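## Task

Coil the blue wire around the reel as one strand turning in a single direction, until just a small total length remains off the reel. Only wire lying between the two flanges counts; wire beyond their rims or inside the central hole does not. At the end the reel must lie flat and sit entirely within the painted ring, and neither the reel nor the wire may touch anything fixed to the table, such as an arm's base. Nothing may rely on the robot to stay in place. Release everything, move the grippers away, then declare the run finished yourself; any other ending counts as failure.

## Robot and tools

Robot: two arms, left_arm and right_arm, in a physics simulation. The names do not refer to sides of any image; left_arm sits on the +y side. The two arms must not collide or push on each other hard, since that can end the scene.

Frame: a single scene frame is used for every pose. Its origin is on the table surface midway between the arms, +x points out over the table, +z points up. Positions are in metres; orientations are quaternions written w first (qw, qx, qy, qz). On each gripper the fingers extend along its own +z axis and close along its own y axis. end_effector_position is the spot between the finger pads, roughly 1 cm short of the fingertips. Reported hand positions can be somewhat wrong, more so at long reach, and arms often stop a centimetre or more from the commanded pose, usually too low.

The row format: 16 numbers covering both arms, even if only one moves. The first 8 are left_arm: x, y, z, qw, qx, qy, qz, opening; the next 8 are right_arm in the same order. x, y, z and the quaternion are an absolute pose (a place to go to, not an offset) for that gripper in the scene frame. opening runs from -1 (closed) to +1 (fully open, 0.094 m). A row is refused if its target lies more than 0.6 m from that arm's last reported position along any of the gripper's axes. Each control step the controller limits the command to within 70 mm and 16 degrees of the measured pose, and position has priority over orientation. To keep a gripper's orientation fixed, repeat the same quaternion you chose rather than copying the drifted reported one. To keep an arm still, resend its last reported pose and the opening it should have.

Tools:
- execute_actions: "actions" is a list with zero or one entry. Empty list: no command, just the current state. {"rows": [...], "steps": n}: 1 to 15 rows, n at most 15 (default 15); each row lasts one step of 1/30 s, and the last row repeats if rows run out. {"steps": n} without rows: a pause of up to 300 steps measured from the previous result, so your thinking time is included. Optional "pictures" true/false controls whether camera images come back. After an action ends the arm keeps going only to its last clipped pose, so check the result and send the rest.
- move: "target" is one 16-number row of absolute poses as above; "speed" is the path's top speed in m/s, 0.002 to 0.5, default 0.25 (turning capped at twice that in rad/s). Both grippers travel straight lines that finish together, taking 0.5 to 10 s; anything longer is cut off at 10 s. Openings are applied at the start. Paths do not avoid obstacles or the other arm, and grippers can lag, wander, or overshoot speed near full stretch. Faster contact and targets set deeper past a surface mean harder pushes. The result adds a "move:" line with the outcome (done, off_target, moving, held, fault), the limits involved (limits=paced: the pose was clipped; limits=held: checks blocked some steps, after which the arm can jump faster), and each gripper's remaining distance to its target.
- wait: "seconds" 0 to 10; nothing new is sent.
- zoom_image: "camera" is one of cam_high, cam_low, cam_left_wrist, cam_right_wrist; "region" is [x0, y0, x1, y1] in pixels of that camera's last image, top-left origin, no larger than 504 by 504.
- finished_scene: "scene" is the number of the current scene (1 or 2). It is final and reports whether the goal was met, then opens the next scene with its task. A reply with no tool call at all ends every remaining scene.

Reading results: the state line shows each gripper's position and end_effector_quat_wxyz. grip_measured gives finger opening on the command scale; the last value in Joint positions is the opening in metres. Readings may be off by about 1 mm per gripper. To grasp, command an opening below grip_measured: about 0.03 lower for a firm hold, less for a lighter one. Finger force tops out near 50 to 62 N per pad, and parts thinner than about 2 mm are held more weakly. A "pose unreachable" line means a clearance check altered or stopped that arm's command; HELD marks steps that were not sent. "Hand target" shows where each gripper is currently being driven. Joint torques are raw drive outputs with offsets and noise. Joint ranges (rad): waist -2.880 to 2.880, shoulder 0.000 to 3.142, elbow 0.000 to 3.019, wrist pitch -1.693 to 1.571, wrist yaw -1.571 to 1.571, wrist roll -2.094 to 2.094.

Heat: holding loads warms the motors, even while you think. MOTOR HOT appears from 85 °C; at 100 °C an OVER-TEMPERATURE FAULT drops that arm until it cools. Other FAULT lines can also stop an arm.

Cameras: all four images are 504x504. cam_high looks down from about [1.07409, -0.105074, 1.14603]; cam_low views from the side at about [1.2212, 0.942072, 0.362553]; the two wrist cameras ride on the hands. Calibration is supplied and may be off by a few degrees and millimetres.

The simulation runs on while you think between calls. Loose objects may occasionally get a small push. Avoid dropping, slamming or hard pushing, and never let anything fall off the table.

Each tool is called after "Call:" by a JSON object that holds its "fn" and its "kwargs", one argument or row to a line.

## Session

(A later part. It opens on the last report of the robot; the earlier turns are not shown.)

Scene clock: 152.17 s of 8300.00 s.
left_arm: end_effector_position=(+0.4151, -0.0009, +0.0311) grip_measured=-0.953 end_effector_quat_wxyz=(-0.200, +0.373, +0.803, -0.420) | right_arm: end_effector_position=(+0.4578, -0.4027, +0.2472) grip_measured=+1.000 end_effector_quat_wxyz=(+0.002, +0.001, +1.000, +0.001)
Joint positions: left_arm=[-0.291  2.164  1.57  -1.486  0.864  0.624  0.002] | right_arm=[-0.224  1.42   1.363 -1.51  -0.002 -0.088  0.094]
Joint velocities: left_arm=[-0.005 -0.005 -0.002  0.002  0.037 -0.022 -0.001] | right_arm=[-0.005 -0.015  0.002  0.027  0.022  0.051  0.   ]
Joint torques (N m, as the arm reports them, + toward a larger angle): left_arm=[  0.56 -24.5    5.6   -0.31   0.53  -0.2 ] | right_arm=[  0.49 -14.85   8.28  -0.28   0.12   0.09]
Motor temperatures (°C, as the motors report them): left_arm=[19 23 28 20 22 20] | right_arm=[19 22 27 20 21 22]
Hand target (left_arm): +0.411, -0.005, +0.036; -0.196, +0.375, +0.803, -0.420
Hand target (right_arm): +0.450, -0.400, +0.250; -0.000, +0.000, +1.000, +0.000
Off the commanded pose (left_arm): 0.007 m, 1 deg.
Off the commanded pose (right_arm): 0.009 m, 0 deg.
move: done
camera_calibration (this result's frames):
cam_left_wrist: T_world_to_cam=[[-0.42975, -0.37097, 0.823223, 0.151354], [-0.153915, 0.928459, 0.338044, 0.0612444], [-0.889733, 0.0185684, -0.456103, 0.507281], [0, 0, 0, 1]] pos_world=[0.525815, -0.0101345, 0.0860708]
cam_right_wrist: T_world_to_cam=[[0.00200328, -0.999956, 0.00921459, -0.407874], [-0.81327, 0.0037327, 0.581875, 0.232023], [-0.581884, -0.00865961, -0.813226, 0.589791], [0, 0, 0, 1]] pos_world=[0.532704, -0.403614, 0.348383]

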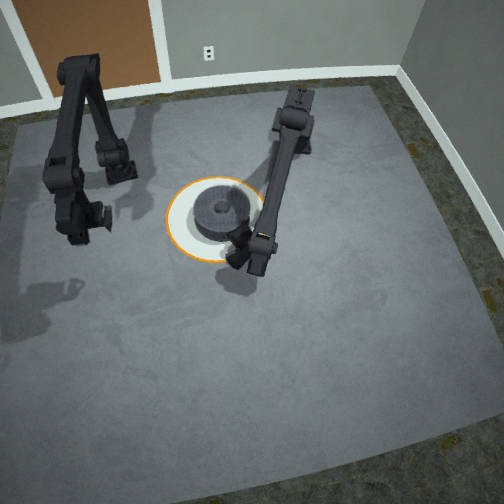

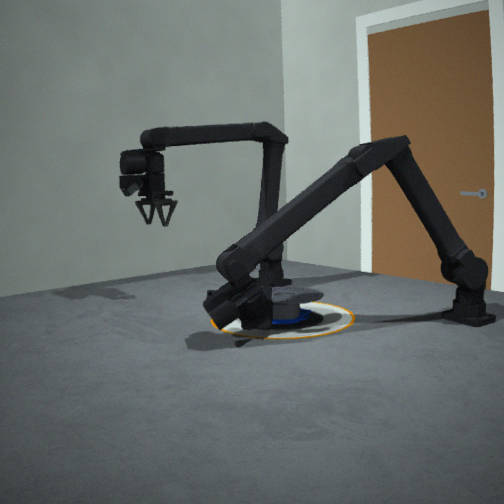

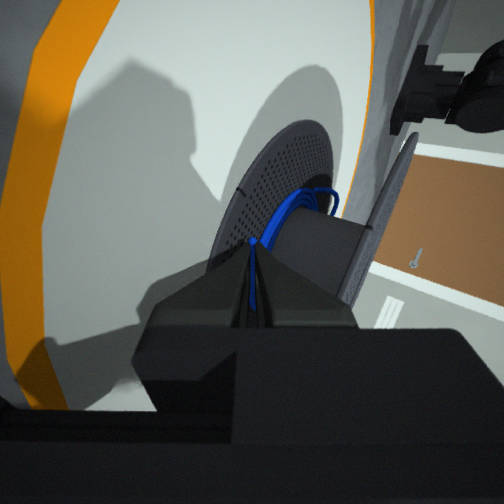

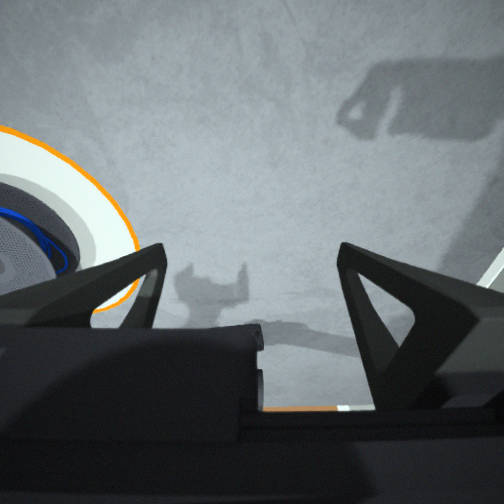

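Call:
{"fn": "move", "kwargs": {
  "target": [0.412,-0.005,0.036,-0.195,0.375,0.804,-0.419,-0.8,0.45,-0.40,0.25,0,0,1,0,1],
  "speed": 0.04
}}

Call:
{"fn": "move", "kwargs": {
  "target": [0.475,0.035,0.055,-0.195,0.375,0.804,-0.419,-0.8,0.45,-0.40,0.25,0,0,1,0,1],
  "speed": 0.05
}}

Call:
{"fn": "move", "kwargs": {
  "target": [0.45,0.15,0.2,0,0.2,0.98,0,-0.8,0.45,-0.40,0.25,0,0,1,0,1],
  "speed": 0.15
}}

Call:
{"fn": "move", "kwargs": {
  "target": [0.12,-0.02,0.18,0,0.924,0.383,0,-0.8,0.45,-0.40,0.25,0,0,1,0,1],
  "speed": 0.25
}}

Call:
{"fn": "zoom_image", "kwargs": {
  "camera": "cam_low",
  "region": [200, 270, 370, 350]
}}

Call:
{"fn": "zoom_image", "kwargs": {
  "camera": "cam_left_wrist",
  "region": [0, 100, 300, 350]
}}

Scene clock: 157.00 s of 8300.00 s.
left_arm: end_effector_position=(+0.4151, -0.0009, +0.0311) grip_measured=-0.803 end_effector_quat_wxyz=(-0.200, +0.372, +0.803, -0.420) | right_arm: end_effector_position=(+0.4578, -0.4027, +0.2472) grip_measured=+1.000 end_effector_quat_wxyz=(+0.002, +0.001, +1.000, +0.001)
Joint positions: left_arm=[-0.291  2.164  1.57  -1.486  0.864  0.621  0.009] | right_arm=[-0.224  1.42   1.363 -1.51  -0.002 -0.088  0.094]
Joint velocities: left_arm=[-0.005  0.005  0.007 -0.007  0.037  0.051  0.   ] | right_arm=[-0.015 -0.005 -0.007 -0.007 -0.081 -0.037  0.   ]
Joint torques (N m, as the arm reports them, + toward a larger angle): left_arm=[  0.6  -24.49   5.56  -0.25   0.47  -0.19] | right_arm=[  0.46 -14.85   8.27  -0.29   0.13   0.09]
Motor temperatures (°C, as the motors report them): left_arm=[19 24 28 20 22 20] | right_arm=[19 22 27 20 21 22]
Hand target (left_arm): +0.412, -0.005, +0.036; -0.195, +0.375, +0.804, -0.419
Hand target (right_arm): +0.450, -0.400, +0.250; -0.000, +0.000, +1.000, +0.000
Off the commanded pose (left_arm): 0.007 m, 1 deg.
Off the commanded pose (right_arm): 0.009 m, 0 deg.
After step 90, 1.13 s passed at rest.
move: done
camera_calibration (this result's frames):
cam_left_wrist: T_world_to_cam=[[-0.428032, -0.373014, 0.823195, 0.15064], [-0.154845, 0.927651, 0.339833, 0.0615744], [-0.8904, 0.0179917, -0.454824, 0.507517], [0, 0, 0, 1]] pos_world=[0.525906, -0.0100598, 0.0858999]
cam_right_wrist: T_world_to_cam=[[0.00200328, -0.999956, 0.00921459, -0.407874], [-0.81327, 0.0037327, 0.581875, 0.232023], [-0.581884, -0.00865961, -0.813226, 0.589791], [0, 0, 0, 1]] pos_world=[0.532704, -0.403614, 0.348383]

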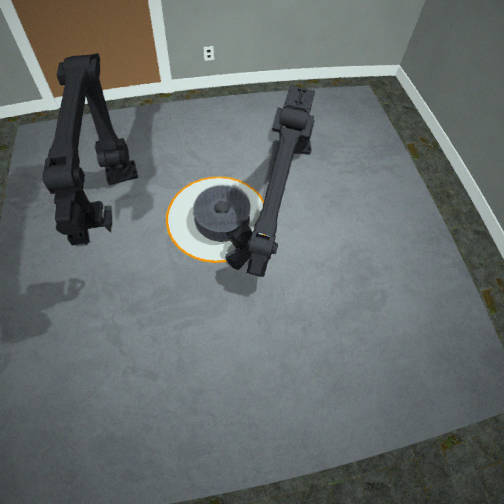

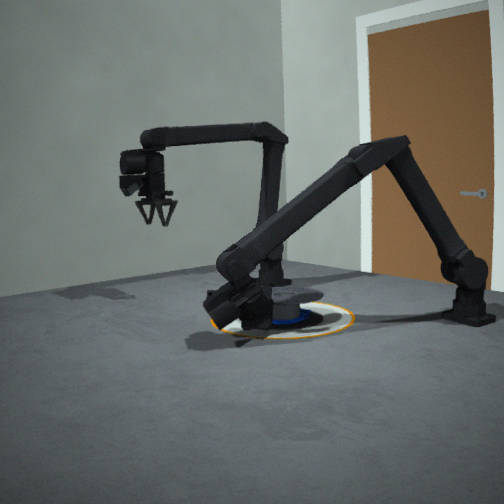

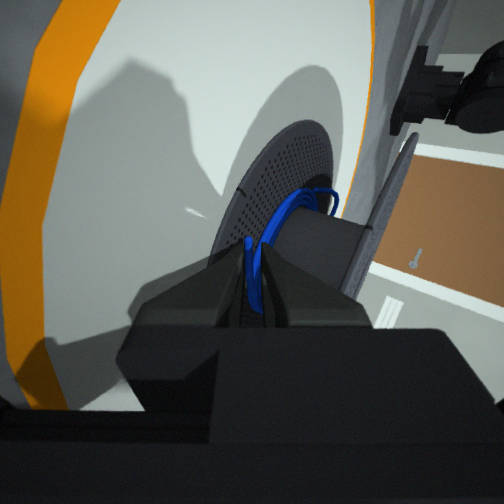

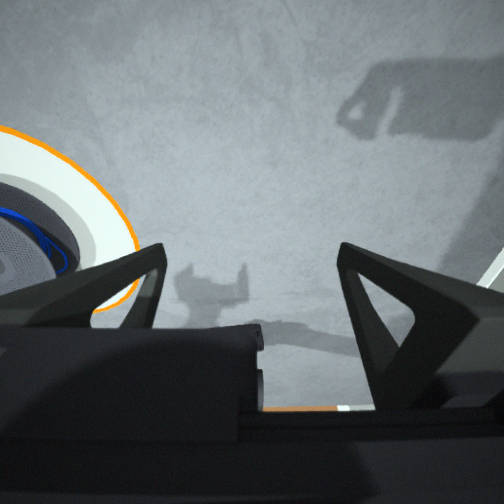

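Scene clock: 158.80 s of 8300.00 s.
left_arm: end_effector_position=(+0.4625, +0.0343, +0.0603) grip_measured=-0.803 end_effector_quat_wxyz=(-0.196, +0.373, +0.805, -0.417) | right_arm: end_effector_position=(+0.4578, -0.4027, +0.2472) grip_measured=+1.000 end_effector_quat_wxyz=(+0.002, +0.001, +1.000, +0.001)
Joint positions: left_arm=[-0.202  2.197  1.716 -1.668  0.814  0.725  0.009] | right_arm=[-0.224  1.42   1.363 -1.51  -0.002 -0.088  0.094]
Joint velocities: left_arm=[-0.005 -0.015 -0.012 -0.007 -0.051 -0.007 -0.001] | right_arm=[-0.005 -0.015 -0.002 -0.007  0.007 -0.007  0.   ]
Joint torques (N m, as the arm reports them, + toward a larger angle): left_arm=[  2.23 -21.24  10.68  -2.     0.19   0.12] | right_arm=[  0.45 -14.84   8.27  -0.29   0.12   0.09]
Motor temperatures (°C, as the motors report them): left_arm=[19 24 28 20 22 20] | right_arm=[19 22 27 20 21 22]
Hand target (left_arm): +0.474, +0.036, +0.055; -0.194, +0.375, +0.805, -0.418
Hand target (right_arm): +0.450, -0.400, +0.250; -0.000, +0.000, +1.000, +0.000
Off the commanded pose (left_arm): 0.014 m, 0 deg.
Off the commanded pose (right_arm): 0.009 m, 0 deg.
move: off_target (left_arm)
camera_calibration (this result's frames):
cam_left_wrist: T_world_to_cam=[[-0.435061, -0.376411, 0.817947, 0.163687], [-0.161386, 0.926313, 0.34044, 0.0293513], [-0.88582, 0.0161068, -0.46375, 0.560873], [0, 0, 0, 1]] pos_world=[0.572783, 0.0253911, 0.116226]
cam_right_wrist: T_world_to_cam=[[0.00200328, -0.999956, 0.00921459, -0.407874], [-0.81327, 0.0037327, 0.581875, 0.232023], [-0.581884, -0.00865961, -0.813226, 0.589791], [0, 0, 0, 1]] pos_world=[0.532704, -0.403614, 0.348383]

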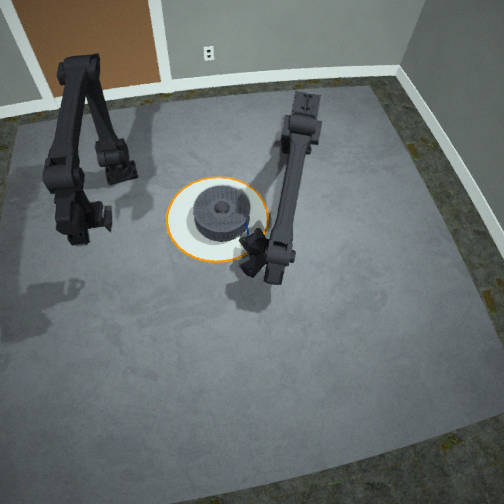

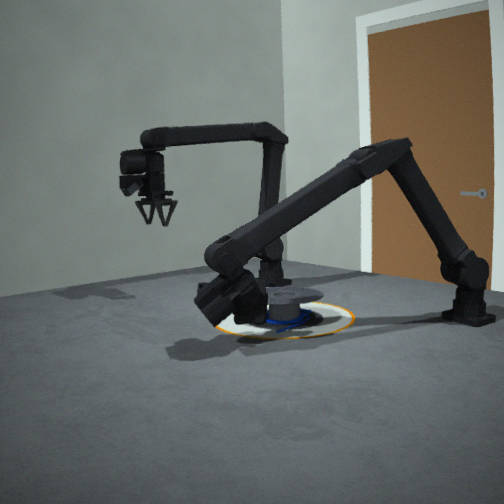

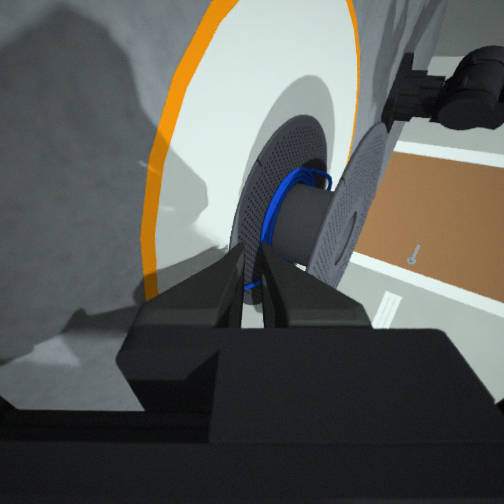

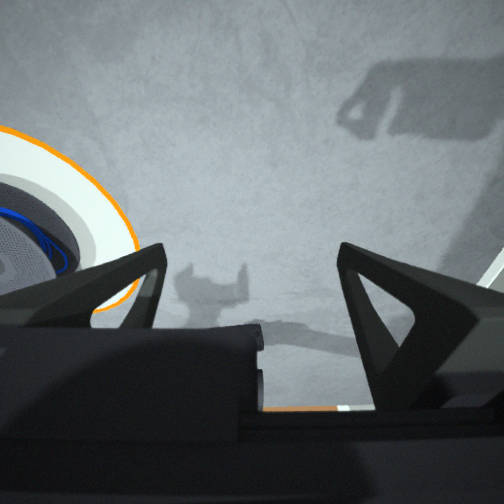

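Scene clock: 162.70 s of 8300.00 s.
left_arm: end_effector_position=(+0.4535, +0.1541, +0.2005) grip_measured=-0.803 end_effector_quat_wxyz=(+0.004, +0.200, +0.980, -0.007) | right_arm: end_effector_position=(+0.4578, -0.4027, +0.2472) grip_measured=+1.000 end_effector_quat_wxyz=(+0.002, +0.001, +1.000, +0.001)
Joint positions: left_arm=[-0.235  1.594  1.433 -1.399  0.013 -0.027  0.009] | right_arm=[-0.224  1.42   1.363 -1.51  -0.002 -0.088  0.094]
Joint velocities: left_arm=[-0.015 -0.005 -0.002 -0.017 -0.007 -0.007  0.   ] | right_arm=[-0.005 -0.015 -0.022 -0.012 -0.095 -0.037  0.   ]
Joint torques (N m, as the arm reports them, + toward a larger angle): left_arm=[  0.37 -17.6    7.92   0.23  -0.2   -0.26] | right_arm=[  0.44 -14.84   8.28  -0.28   0.13   0.09]
Motor temperatures (°C, as the motors report them): left_arm=[19 24 28 20 22 20] | right_arm=[19 22 28 20 21 22]
Hand target (left_arm): +0.448, +0.151, +0.200; +0.005, +0.198, +0.980, -0.005
Hand target (right_arm): +0.450, -0.400, +0.250; -0.000, +0.000, +1.000, +0.000
Off the commanded pose (left_arm): 0.005 m, 1 deg.
Off the commanded pose (right_arm): 0.009 m, 0 deg.
move: done
camera_calibration (this result's frames):
cam_left_wrist: T_world_to_cam=[[-0.389392, -0.920988, 0.012451, 0.314865], [-0.752116, 0.325738, 0.572902, 0.183034], [-0.531692, 0.213719, -0.819529, 0.496227], [0, 0, 0, 1]] pos_world=[0.524108, 0.124313, 0.297892]
cam_right_wrist: T_world_to_cam=[[0.00200328, -0.999956, 0.00921459, -0.407874], [-0.81327, 0.0037327, 0.581875, 0.232023], [-0.581884, -0.00865961, -0.813226, 0.589791], [0, 0, 0, 1]] pos_world=[0.532704, -0.403614, 0.348383]

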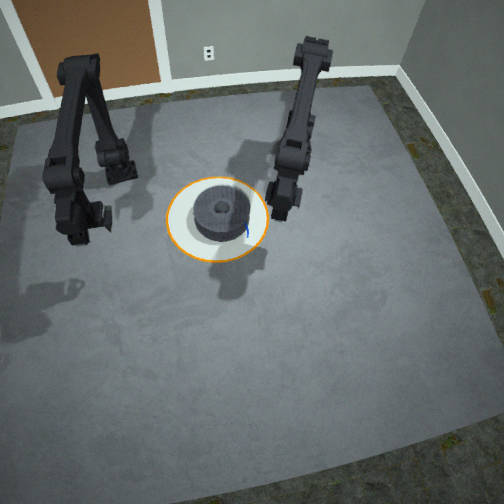

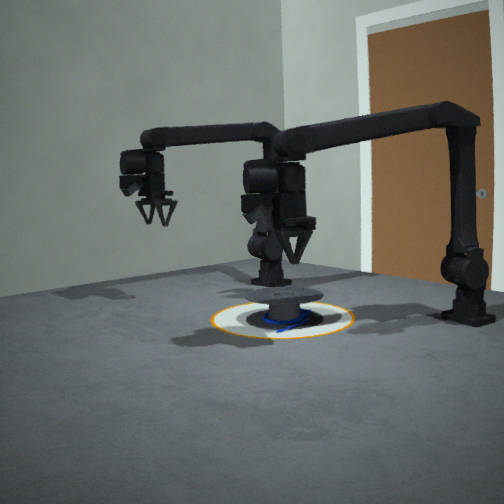

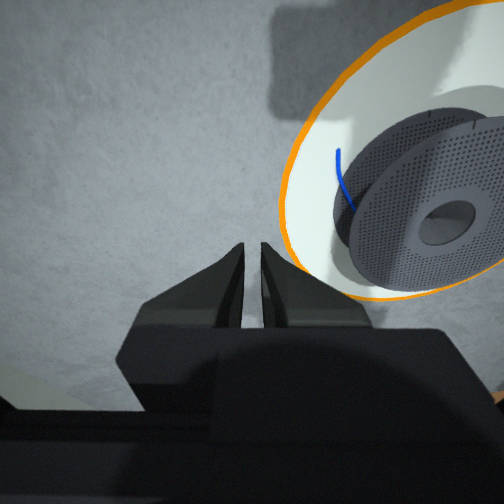

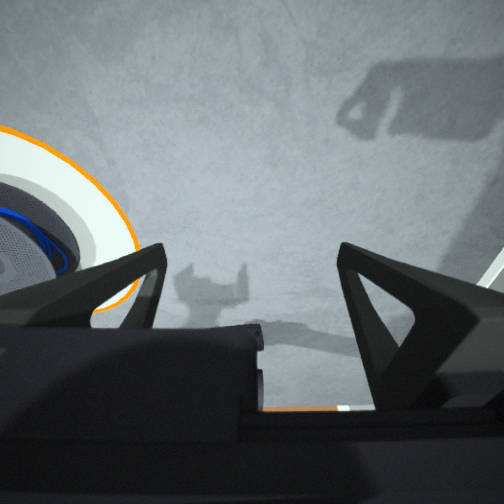

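Scene clock: 167.07 s of 8300.00 s.
left_arm: end_effector_position=(+0.1187, -0.0132, +0.1829) grip_measured=-0.803 end_effector_quat_wxyz=(-0.003, +0.919, +0.394, -0.006) | right_arm: end_effector_position=(+0.4578, -0.4027, +0.2472) grip_measured=+1.000 end_effector_quat_wxyz=(+0.002, +0.001, +1.000, +0.001)
Joint positions: left_arm=[-1.107  1.365  1.137 -1.347  0.013  1.03   0.009] | right_arm=[-0.224  1.42   1.363 -1.51  -0.002 -0.088  0.094]
Joint velocities: left_arm=[ 0.005  0.015  0.022  0.002 -0.037 -0.081  0.001] | right_arm=[-0.005 -0.005 -0.022 -0.007 -0.022  0.007  0.   ]
Joint torques (N m, as the arm reports them, + toward a larger angle): left_arm=[  0.93 -10.64   9.03   0.68   0.14   0.03] | right_arm=[  0.47 -14.83   8.27  -0.28   0.12   0.09]
Motor temperatures (°C, as the motors report them): left_arm=[19 24 28 20 22 20] | right_arm=[19 22 28 20 21 22]
Hand target (left_arm): +0.117, -0.019, +0.179; -0.001, +0.924, +0.383, -0.008
Hand target (right_arm): +0.450, -0.400, +0.250; -0.000, +0.000, +1.000, +0.000
Off the commanded pose (left_arm): 0.008 m, 2 deg.
Off the commanded pose (right_arm): 0.009 m, 0 deg.
move: done
camera_calibration (this result's frames):
cam_left_wrist: T_world_to_cam=[[-0.726299, 0.687313, 0.00951575, 0.0924209], [0.566465, 0.590639, 0.574685, -0.157584], [0.389368, 0.422783, -0.81832, 0.232757], [0, 0, 0, 1]] pos_world=[0.0657628, -0.0688526, 0.280151]
cam_right_wrist: T_world_to_cam=[[0.00200328, -0.999956, 0.00921459, -0.407874], [-0.81327, 0.0037327, 0.581875, 0.232023], [-0.581884, -0.00865961, -0.813226, 0.589791], [0, 0, 0, 1]] pos_world=[0.532704, -0.403614, 0.348383]

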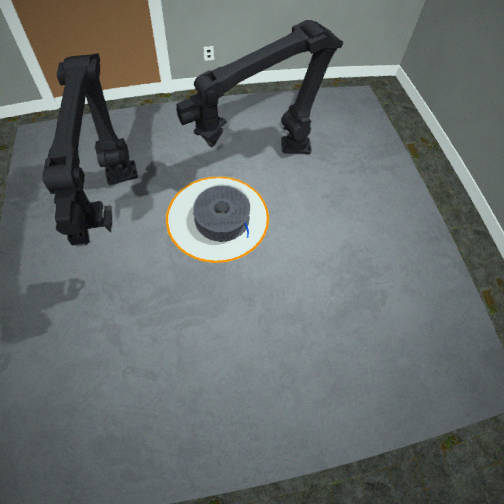

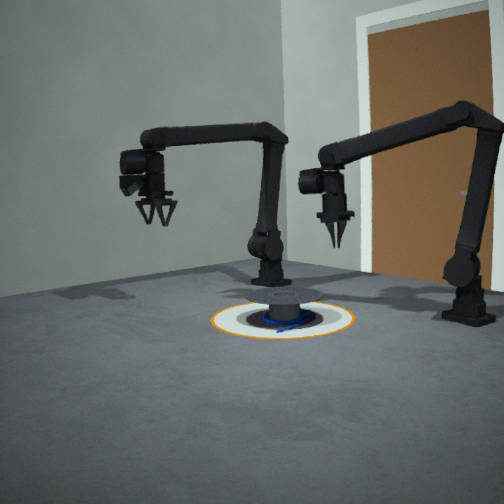

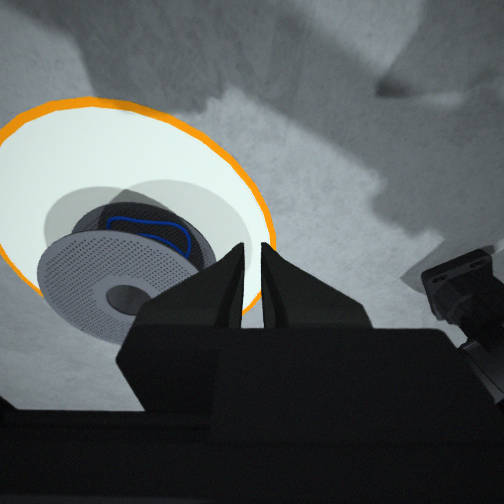

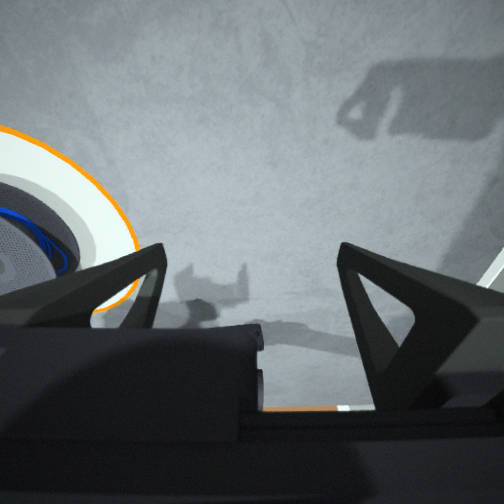

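Region (200, 270, 370, 350) of cam_low's 504x504 image, scaled by 2.965, with more detail than that image has; it fills the top 237 rows of this view, and the rest is white.

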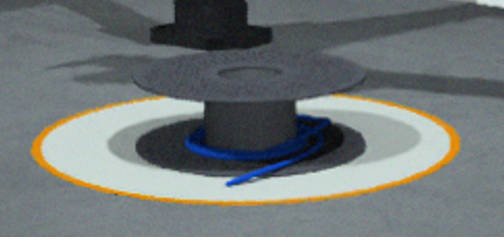

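Region (0, 100, 300, 350) of cam_left_wrist's 504x504 image, scaled by 1.680, with more detail than that image has.

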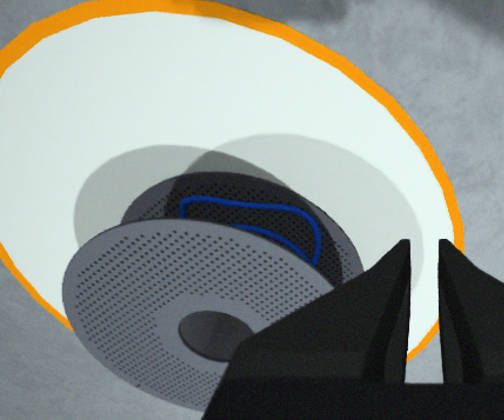

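Call:
{"fn": "move", "kwargs": {
  "target": [0.43,0.065,0.13,-0.009,0.087,0.991,-0.104,-0.6,0.45,-0.40,0.25,0,0,1,0,1],
  "speed": 0.25
}}

Call:
{"fn": "move", "kwargs": {
  "target": [0.425,0.062,0.035,-0.009,0.087,0.991,-0.104,-0.6,0.45,-0.40,0.25,0,0,1,0,1],
  "speed": 0.06
}}

Scene clock: 184.60 s of 8300.00 s.
left_arm: end_effector_position=(+0.4108, +0.0734, +0.1226) grip_measured=-0.603 end_effector_quat_wxyz=(-0.023, +0.099, +0.991, -0.091) | right_arm: end_effector_position=(+0.4578, -0.4027, +0.2472) grip_measured=+1.000 end_effector_quat_wxyz=(+0.002, +0.001, +1.000, +0.001)
Joint positions: left_arm=[-0.365  1.639  1.269 -1.16   0.183 -0.365  0.019] | right_arm=[-0.224  1.42   1.363 -1.51  -0.002 -0.088  0.094]
Joint velocities: left_arm=[-0.005  0.005  0.002 -0.012  0.037 -0.081  0.   ] | right_arm=[-0.005 -0.015 -0.002  0.007 -0.051 -0.037  0.   ]
Joint torques (N m, as the arm reports them, + toward a larger angle): left_arm=[  2.18 -14.54  12.85   0.79   0.13  -0.24] | right_arm=[  0.42 -14.83   8.27  -0.3    0.12   0.09]
Motor temperatures (°C, as the motors report them): left_arm=[19 23 29 20 22 20] | right_arm=[19 22 28 20 21 22]
Hand target (left_arm): +0.433, +0.064, +0.132; -0.004, +0.088, +0.991, -0.102
Hand target (right_arm): +0.450, -0.400, +0.250; -0.000, +0.000, +1.000, +0.000
Off the commanded pose (left_arm): 0.022 m, 3 deg.
Off the commanded pose (right_arm): 0.009 m, 0 deg.
After step 90, 9.70 s passed at rest.
move: off_target (left_arm)
camera_calibration (this result's frames):
cam_left_wrist: T_world_to_cam=[[-0.188628, -0.964676, 0.183899, 0.124611], [-0.760586, 0.261965, 0.594039, 0.227415], [-0.621231, -0.0278191, -0.783134, 0.477052], [0, 0, 0, 1]] pos_world=[0.492833, 0.0739057, 0.215586]
cam_right_wrist: T_world_to_cam=[[0.00200328, -0.999956, 0.00921459, -0.407874], [-0.81327, 0.0037327, 0.581875, 0.232023], [-0.581884, -0.00865961, -0.813226, 0.589791], [0, 0, 0, 1]] pos_world=[0.532704, -0.403614, 0.348383]

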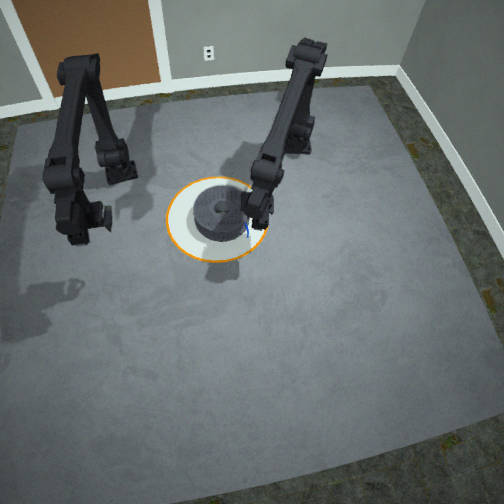

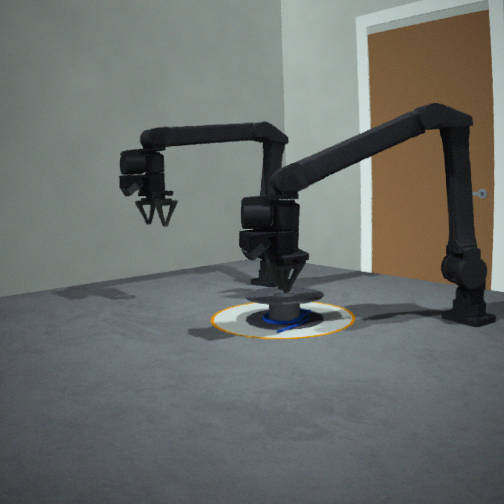

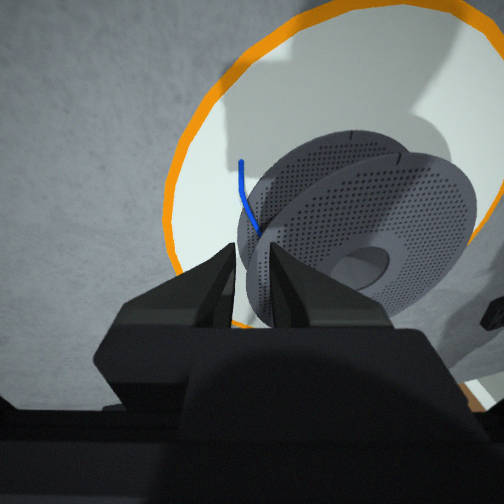

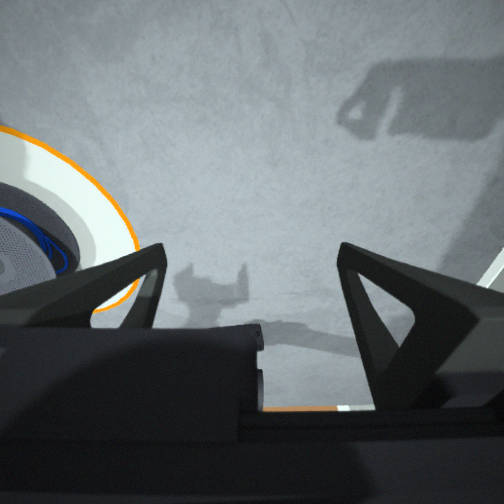

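Scene clock: 186.43 s of 8300.00 s.
left_arm: end_effector_position=(+0.4286, +0.0610, +0.0475) grip_measured=-0.603 end_effector_quat_wxyz=(-0.002, +0.094, +0.990, -0.105) | right_arm: end_effector_position=(+0.4578, -0.4027, +0.2472) grip_measured=+1.000 end_effector_quat_wxyz=(+0.002, +0.001, +1.000, +0.001)
Joint positions: left_arm=[-0.365  1.75   1.194 -0.921  0.19  -0.378  0.019] | right_arm=[-0.224  1.42   1.363 -1.51  -0.002 -0.088  0.094]
Joint velocities: left_arm=[-0.005 -0.015 -0.002  0.017  0.037  0.022  0.   ] | right_arm=[ 0.005  0.005  0.007  0.012 -0.007 -0.037  0.   ]
Joint torques (N m, as the arm reports them, + toward a larger angle): left_arm=[  1.35 -16.23   6.96   1.01   0.18  -0.24] | right_arm=[  0.42 -14.85   8.27  -0.29   0.13   0.09]
Motor temperatures (°C, as the motors report them): left_arm=[19 23 29 20 22 20] | right_arm=[19 22 28 20 21 22]
Hand target (left_arm): +0.426, +0.061, +0.035; -0.009, +0.087, +0.991, -0.104
Hand target (right_arm): +0.450, -0.400, +0.250; -0.000, +0.000, +1.000, +0.000
Off the commanded pose (left_arm): 0.013 m, 1 deg.
Off the commanded pose (right_arm): 0.009 m, 0 deg.
move: off_target (left_arm)
camera_calibration (this result's frames):
cam_left_wrist: T_world_to_cam=[[-0.183572, -0.960702, 0.208216, 0.126227], [-0.786035, 0.270653, 0.555783, 0.301035], [-0.590296, -0.0616391, -0.80483, 0.418734], [0, 0, 0, 1]] pos_world=[0.506973, 0.0656005, 0.143417]
cam_right_wrist: T_world_to_cam=[[0.00200328, -0.999956, 0.00921459, -0.407874], [-0.81327, 0.0037327, 0.581875, 0.232023], [-0.581884, -0.00865961, -0.813226, 0.589791], [0, 0, 0, 1]] pos_world=[0.532704, -0.403614, 0.348383]

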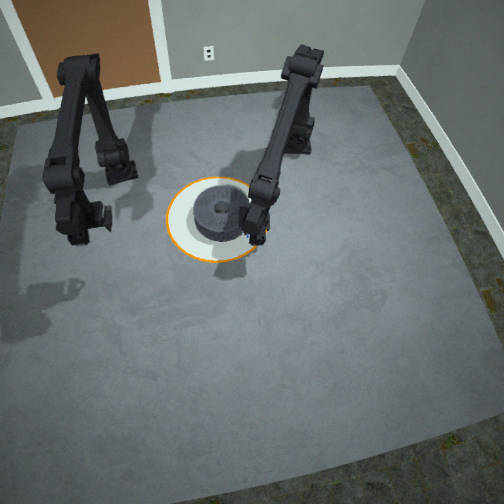

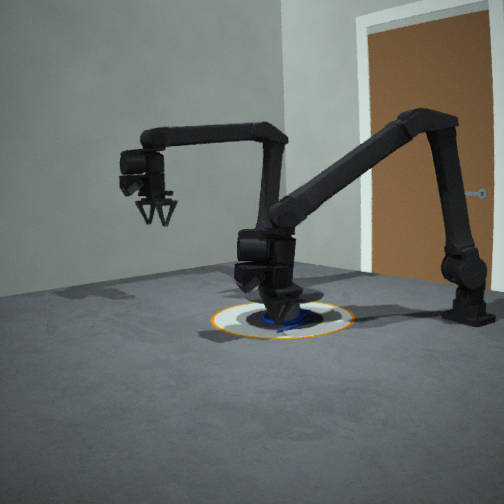

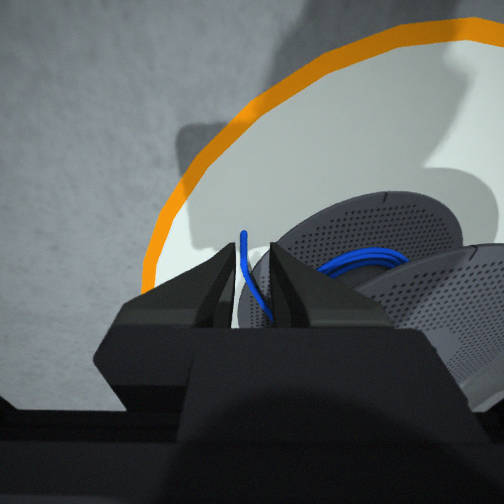

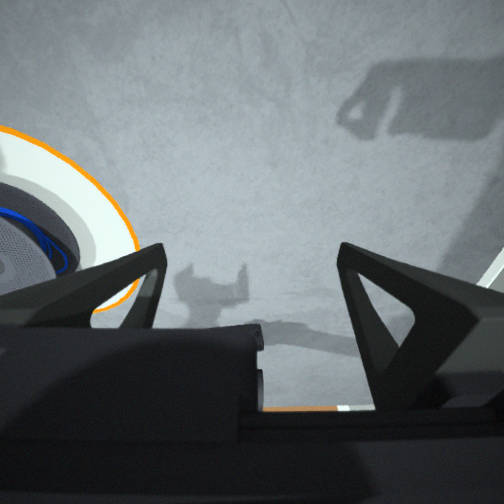

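Call:
{"fn": "move", "kwargs": {
  "target": [0.414,0.064,0.005,-0.009,0.087,0.991,-0.104,-0.6,0.45,-0.40,0.25,0,0,1,0,1],
  "speed": 0.03
}}

Scene clock: 189.83 s of 8300.00 s.
left_arm: end_effector_position=(+0.4221, +0.0643, +0.0234) grip_measured=-0.603 end_effector_quat_wxyz=(+0.004, +0.091, +0.990, -0.110) | right_arm: end_effector_position=(+0.4578, -0.4027, +0.2472) grip_measured=+1.000 end_effector_quat_wxyz=(+0.002, +0.001, +1.000, +0.001)
Joint positions: left_arm=[-0.365  1.763  1.134 -0.834  0.193 -0.387  0.019] | right_arm=[-0.224  1.42   1.363 -1.51  -0.002 -0.088  0.094]
Joint velocities: left_arm=[ 0.015 -0.005 -0.002 -0.002  0.022 -0.037 -0.001] | right_arm=[-0.005 -0.005 -0.007 -0.022 -0.007 -0.051  0.   ]
Joint torques (N m, as the arm reports them, + toward a larger angle): left_arm=[  0.64 -14.79   6.03   1.1    0.01  -0.26] | right_arm=[  0.43 -14.9    8.27  -0.28   0.13   0.09]
Motor temperatures (°C, as the motors report them): left_arm=[19 23 28 20 22 20] | right_arm=[19 22 28 20 21 22]
Hand target (left_arm): +0.414, +0.064, +0.005; -0.009, +0.087, +0.991, -0.104
Hand target (right_arm): +0.450, -0.400, +0.250; -0.000, +0.000, +1.000, +0.000
Off the commanded pose (left_arm): 0.020 m, 2 deg.
Off the commanded pose (right_arm): 0.009 m, 0 deg.
move: off_target (left_arm)
camera_calibration (this result's frames):
cam_left_wrist: T_world_to_cam=[[-0.177187, -0.959916, 0.217176, 0.130275], [-0.793108, 0.269927, 0.546003, 0.31167], [-0.582738, -0.0754991, -0.809145, 0.393523], [0, 0, 0, 1]] pos_world=[0.499592, 0.0706358, 0.119952]
cam_right_wrist: T_world_to_cam=[[0.00200328, -0.999956, 0.00921459, -0.407874], [-0.81327, 0.0037327, 0.581875, 0.232023], [-0.581884, -0.00865961, -0.813226, 0.589791], [0, 0, 0, 1]] pos_world=[0.532704, -0.403614, 0.348383]

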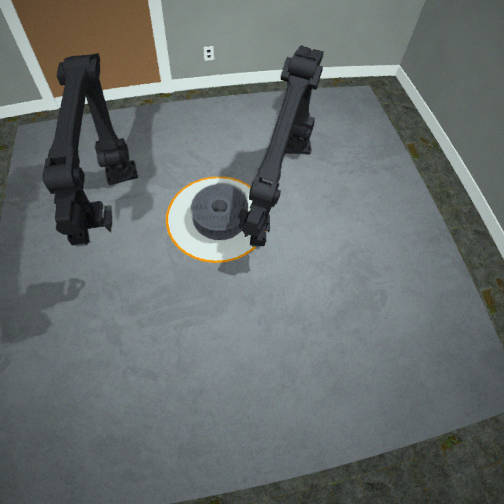

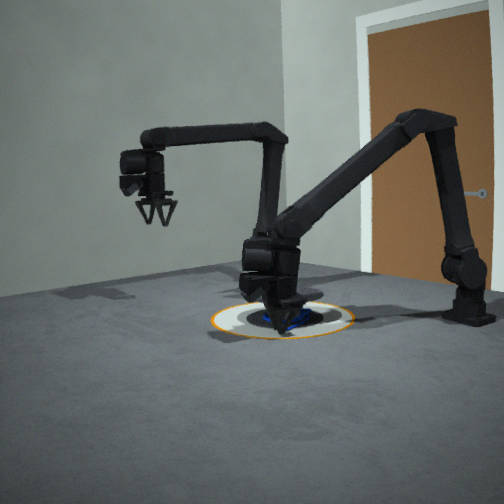

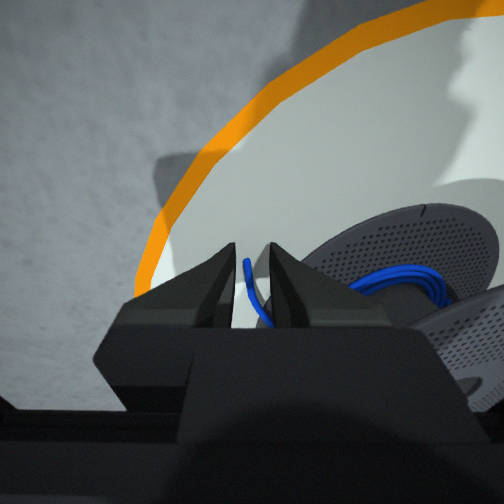

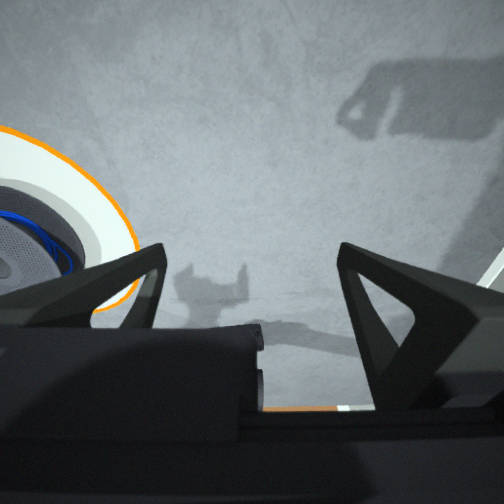

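Call:
{"fn": "move", "kwargs": {
  "target": [0.40,0.066,0.035,0.0095,-0.043,0.975,-0.216,-0.75,0.45,-0.40,0.25,0,0,1,0,1],
  "speed": 0.04
}}

Scene clock: 199.20 s of 8300.00 s.
left_arm: end_effector_position=(+0.3972, +0.0629, +0.0312) grip_measured=-0.747 end_effector_quat_wxyz=(+0.001, -0.031, +0.978, -0.208) | right_arm: end_effector_position=(+0.4578, -0.4027, +0.2472) grip_measured=+1.000 end_effector_quat_wxyz=(+0.002, +0.001, +1.000, +0.001)
Joint positions: left_arm=[-0.341  1.659  0.975 -0.649  0.349 -0.641  0.012] | right_arm=[-0.224  1.42   1.363 -1.51  -0.002 -0.088  0.094]
Joint velocities: left_arm=[ 0.005 -0.015 -0.002  0.012 -0.022 -0.022  0.001] | right_arm=[ 0.005 -0.005  0.002  0.017  0.007  0.037  0.   ]
Joint torques (N m, as the arm reports them, + toward a larger angle): left_arm=[  2.26 -16.86   6.26   1.36   0.31  -0.23] | right_arm=[  0.48 -14.82   8.28  -0.28   0.12   0.09]
Motor temperatures (°C, as the motors report them): left_arm=[19 23 28 20 22 20] | right_arm=[19 22 28 20 21 22]
Hand target (left_arm): +0.400, +0.066, +0.035; +0.008, -0.042, +0.975, -0.216
Hand target (right_arm): +0.450, -0.400, +0.250; -0.000, +0.000, +1.000, +0.000
Off the commanded pose (left_arm): 0.006 m, 2 deg.
Off the commanded pose (right_arm): 0.009 m, 0 deg.
After step 90, 1.87 s passed at rest.
move: done
camera_calibration (this result's frames):
cam_left_wrist: T_world_to_cam=[[0.0629916, -0.911389, 0.406697, 0.018448], [-0.820345, 0.1848, 0.541187, 0.30438], [-0.56839, -0.367722, -0.736012, 0.39562], [0, 0, 0, 1]] pos_world=[0.4734, 0.106042, 0.118952]
cam_right_wrist: T_world_to_cam=[[0.00200328, -0.999956, 0.00921459, -0.407874], [-0.81327, 0.0037327, 0.581875, 0.232023], [-0.581884, -0.00865961, -0.813226, 0.589791], [0, 0, 0, 1]] pos_world=[0.532704, -0.403614, 0.348383]

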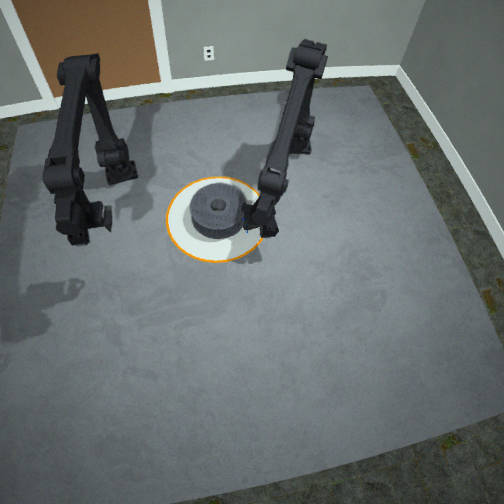

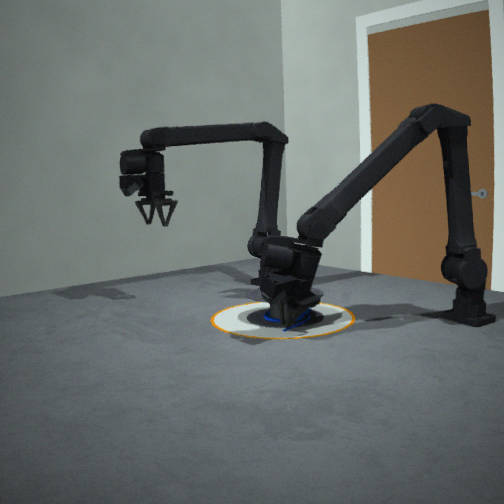

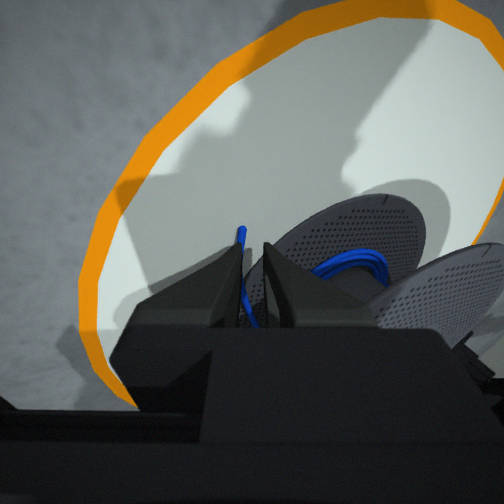

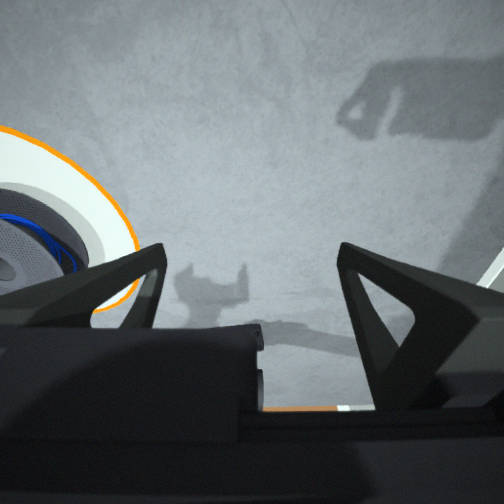

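Call:
{"fn": "move", "kwargs": {
  "target": [0.396,0.074,0.006,0.0095,-0.043,0.975,-0.216,-0.75,0.45,-0.40,0.25,0,0,1,0,1],
  "speed": 0.02
}}

Scene clock: 204.43 s of 8300.00 s.
left_arm: end_effector_position=(+0.3988, +0.0662, +0.0233) grip_measured=-0.747 end_effector_quat_wxyz=(+0.017, -0.033, +0.974, -0.223) | right_arm: end_effector_position=(+0.4578, -0.4027, +0.2472) grip_measured=+1.000 end_effector_quat_wxyz=(+0.002, +0.001, +1.000, +0.001)
Joint positions: left_arm=[-0.33   1.657  0.934 -0.569  0.358 -0.643  0.012] | right_arm=[-0.224  1.42   1.363 -1.51  -0.002 -0.088  0.094]
Joint velocities: left_arm=[-0.005 -0.015  0.002 -0.002  0.007 -0.081 -0.001] | right_arm=[ 0.005 -0.005  0.012 -0.022  0.037  0.022  0.   ]
Joint torques (N m, as the arm reports them, + toward a larger angle): left_arm=[  2.31 -12.76   5.36   1.77   0.02  -0.13] | right_arm=[  0.43 -14.82   8.27  -0.3    0.13   0.09]
Motor temperatures (°C, as the motors report them): left_arm=[19 23 27 20 22 20] | right_arm=[19 22 28 20 21 22]
Hand target (left_arm): +0.396, +0.074, +0.006; +0.009, -0.043, +0.975, -0.216
Hand target (right_arm): +0.450, -0.400, +0.250; -0.000, +0.000, +1.000, +0.000
Off the commanded pose (left_arm): 0.019 m, 2 deg.
Off the commanded pose (right_arm): 0.009 m, 0 deg.
After step 90, 0.63 s passed at rest.
move: off_target (left_arm)
camera_calibration (this result's frames):
cam_left_wrist: T_world_to_cam=[[0.0592563, -0.898819, 0.434296, 0.0245796], [-0.838442, 0.1913, 0.510313, 0.316837], [-0.54176, -0.394371, -0.742272, 0.383213], [0, 0, 0, 1]] pos_world=[0.471802, 0.11261, 0.112087]
cam_right_wrist: T_world_to_cam=[[0.00200328, -0.999956, 0.00921459, -0.407874], [-0.81327, 0.0037327, 0.581875, 0.232023], [-0.581884, -0.00865961, -0.813226, 0.589791], [0, 0, 0, 1]] pos_world=[0.532704, -0.403614, 0.348383]

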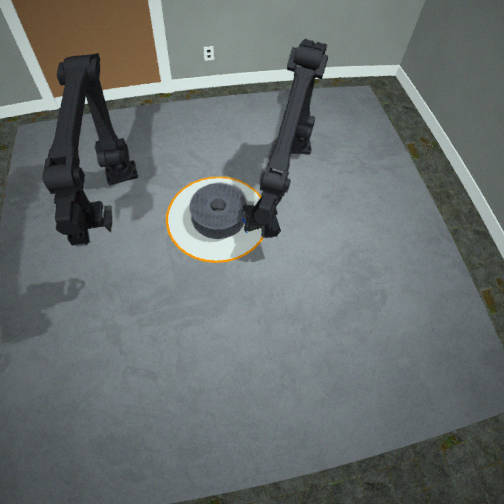

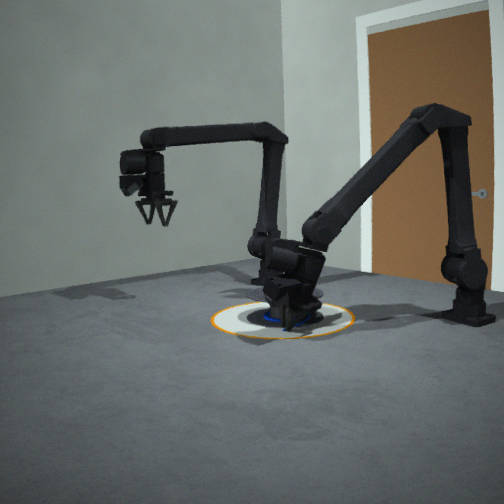

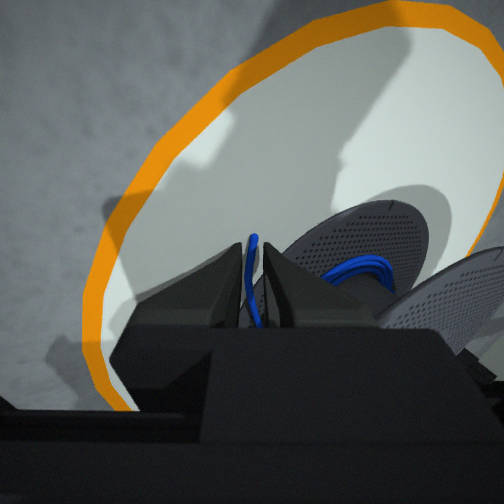

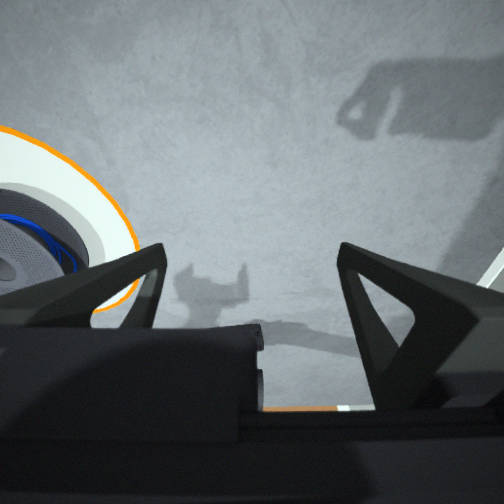

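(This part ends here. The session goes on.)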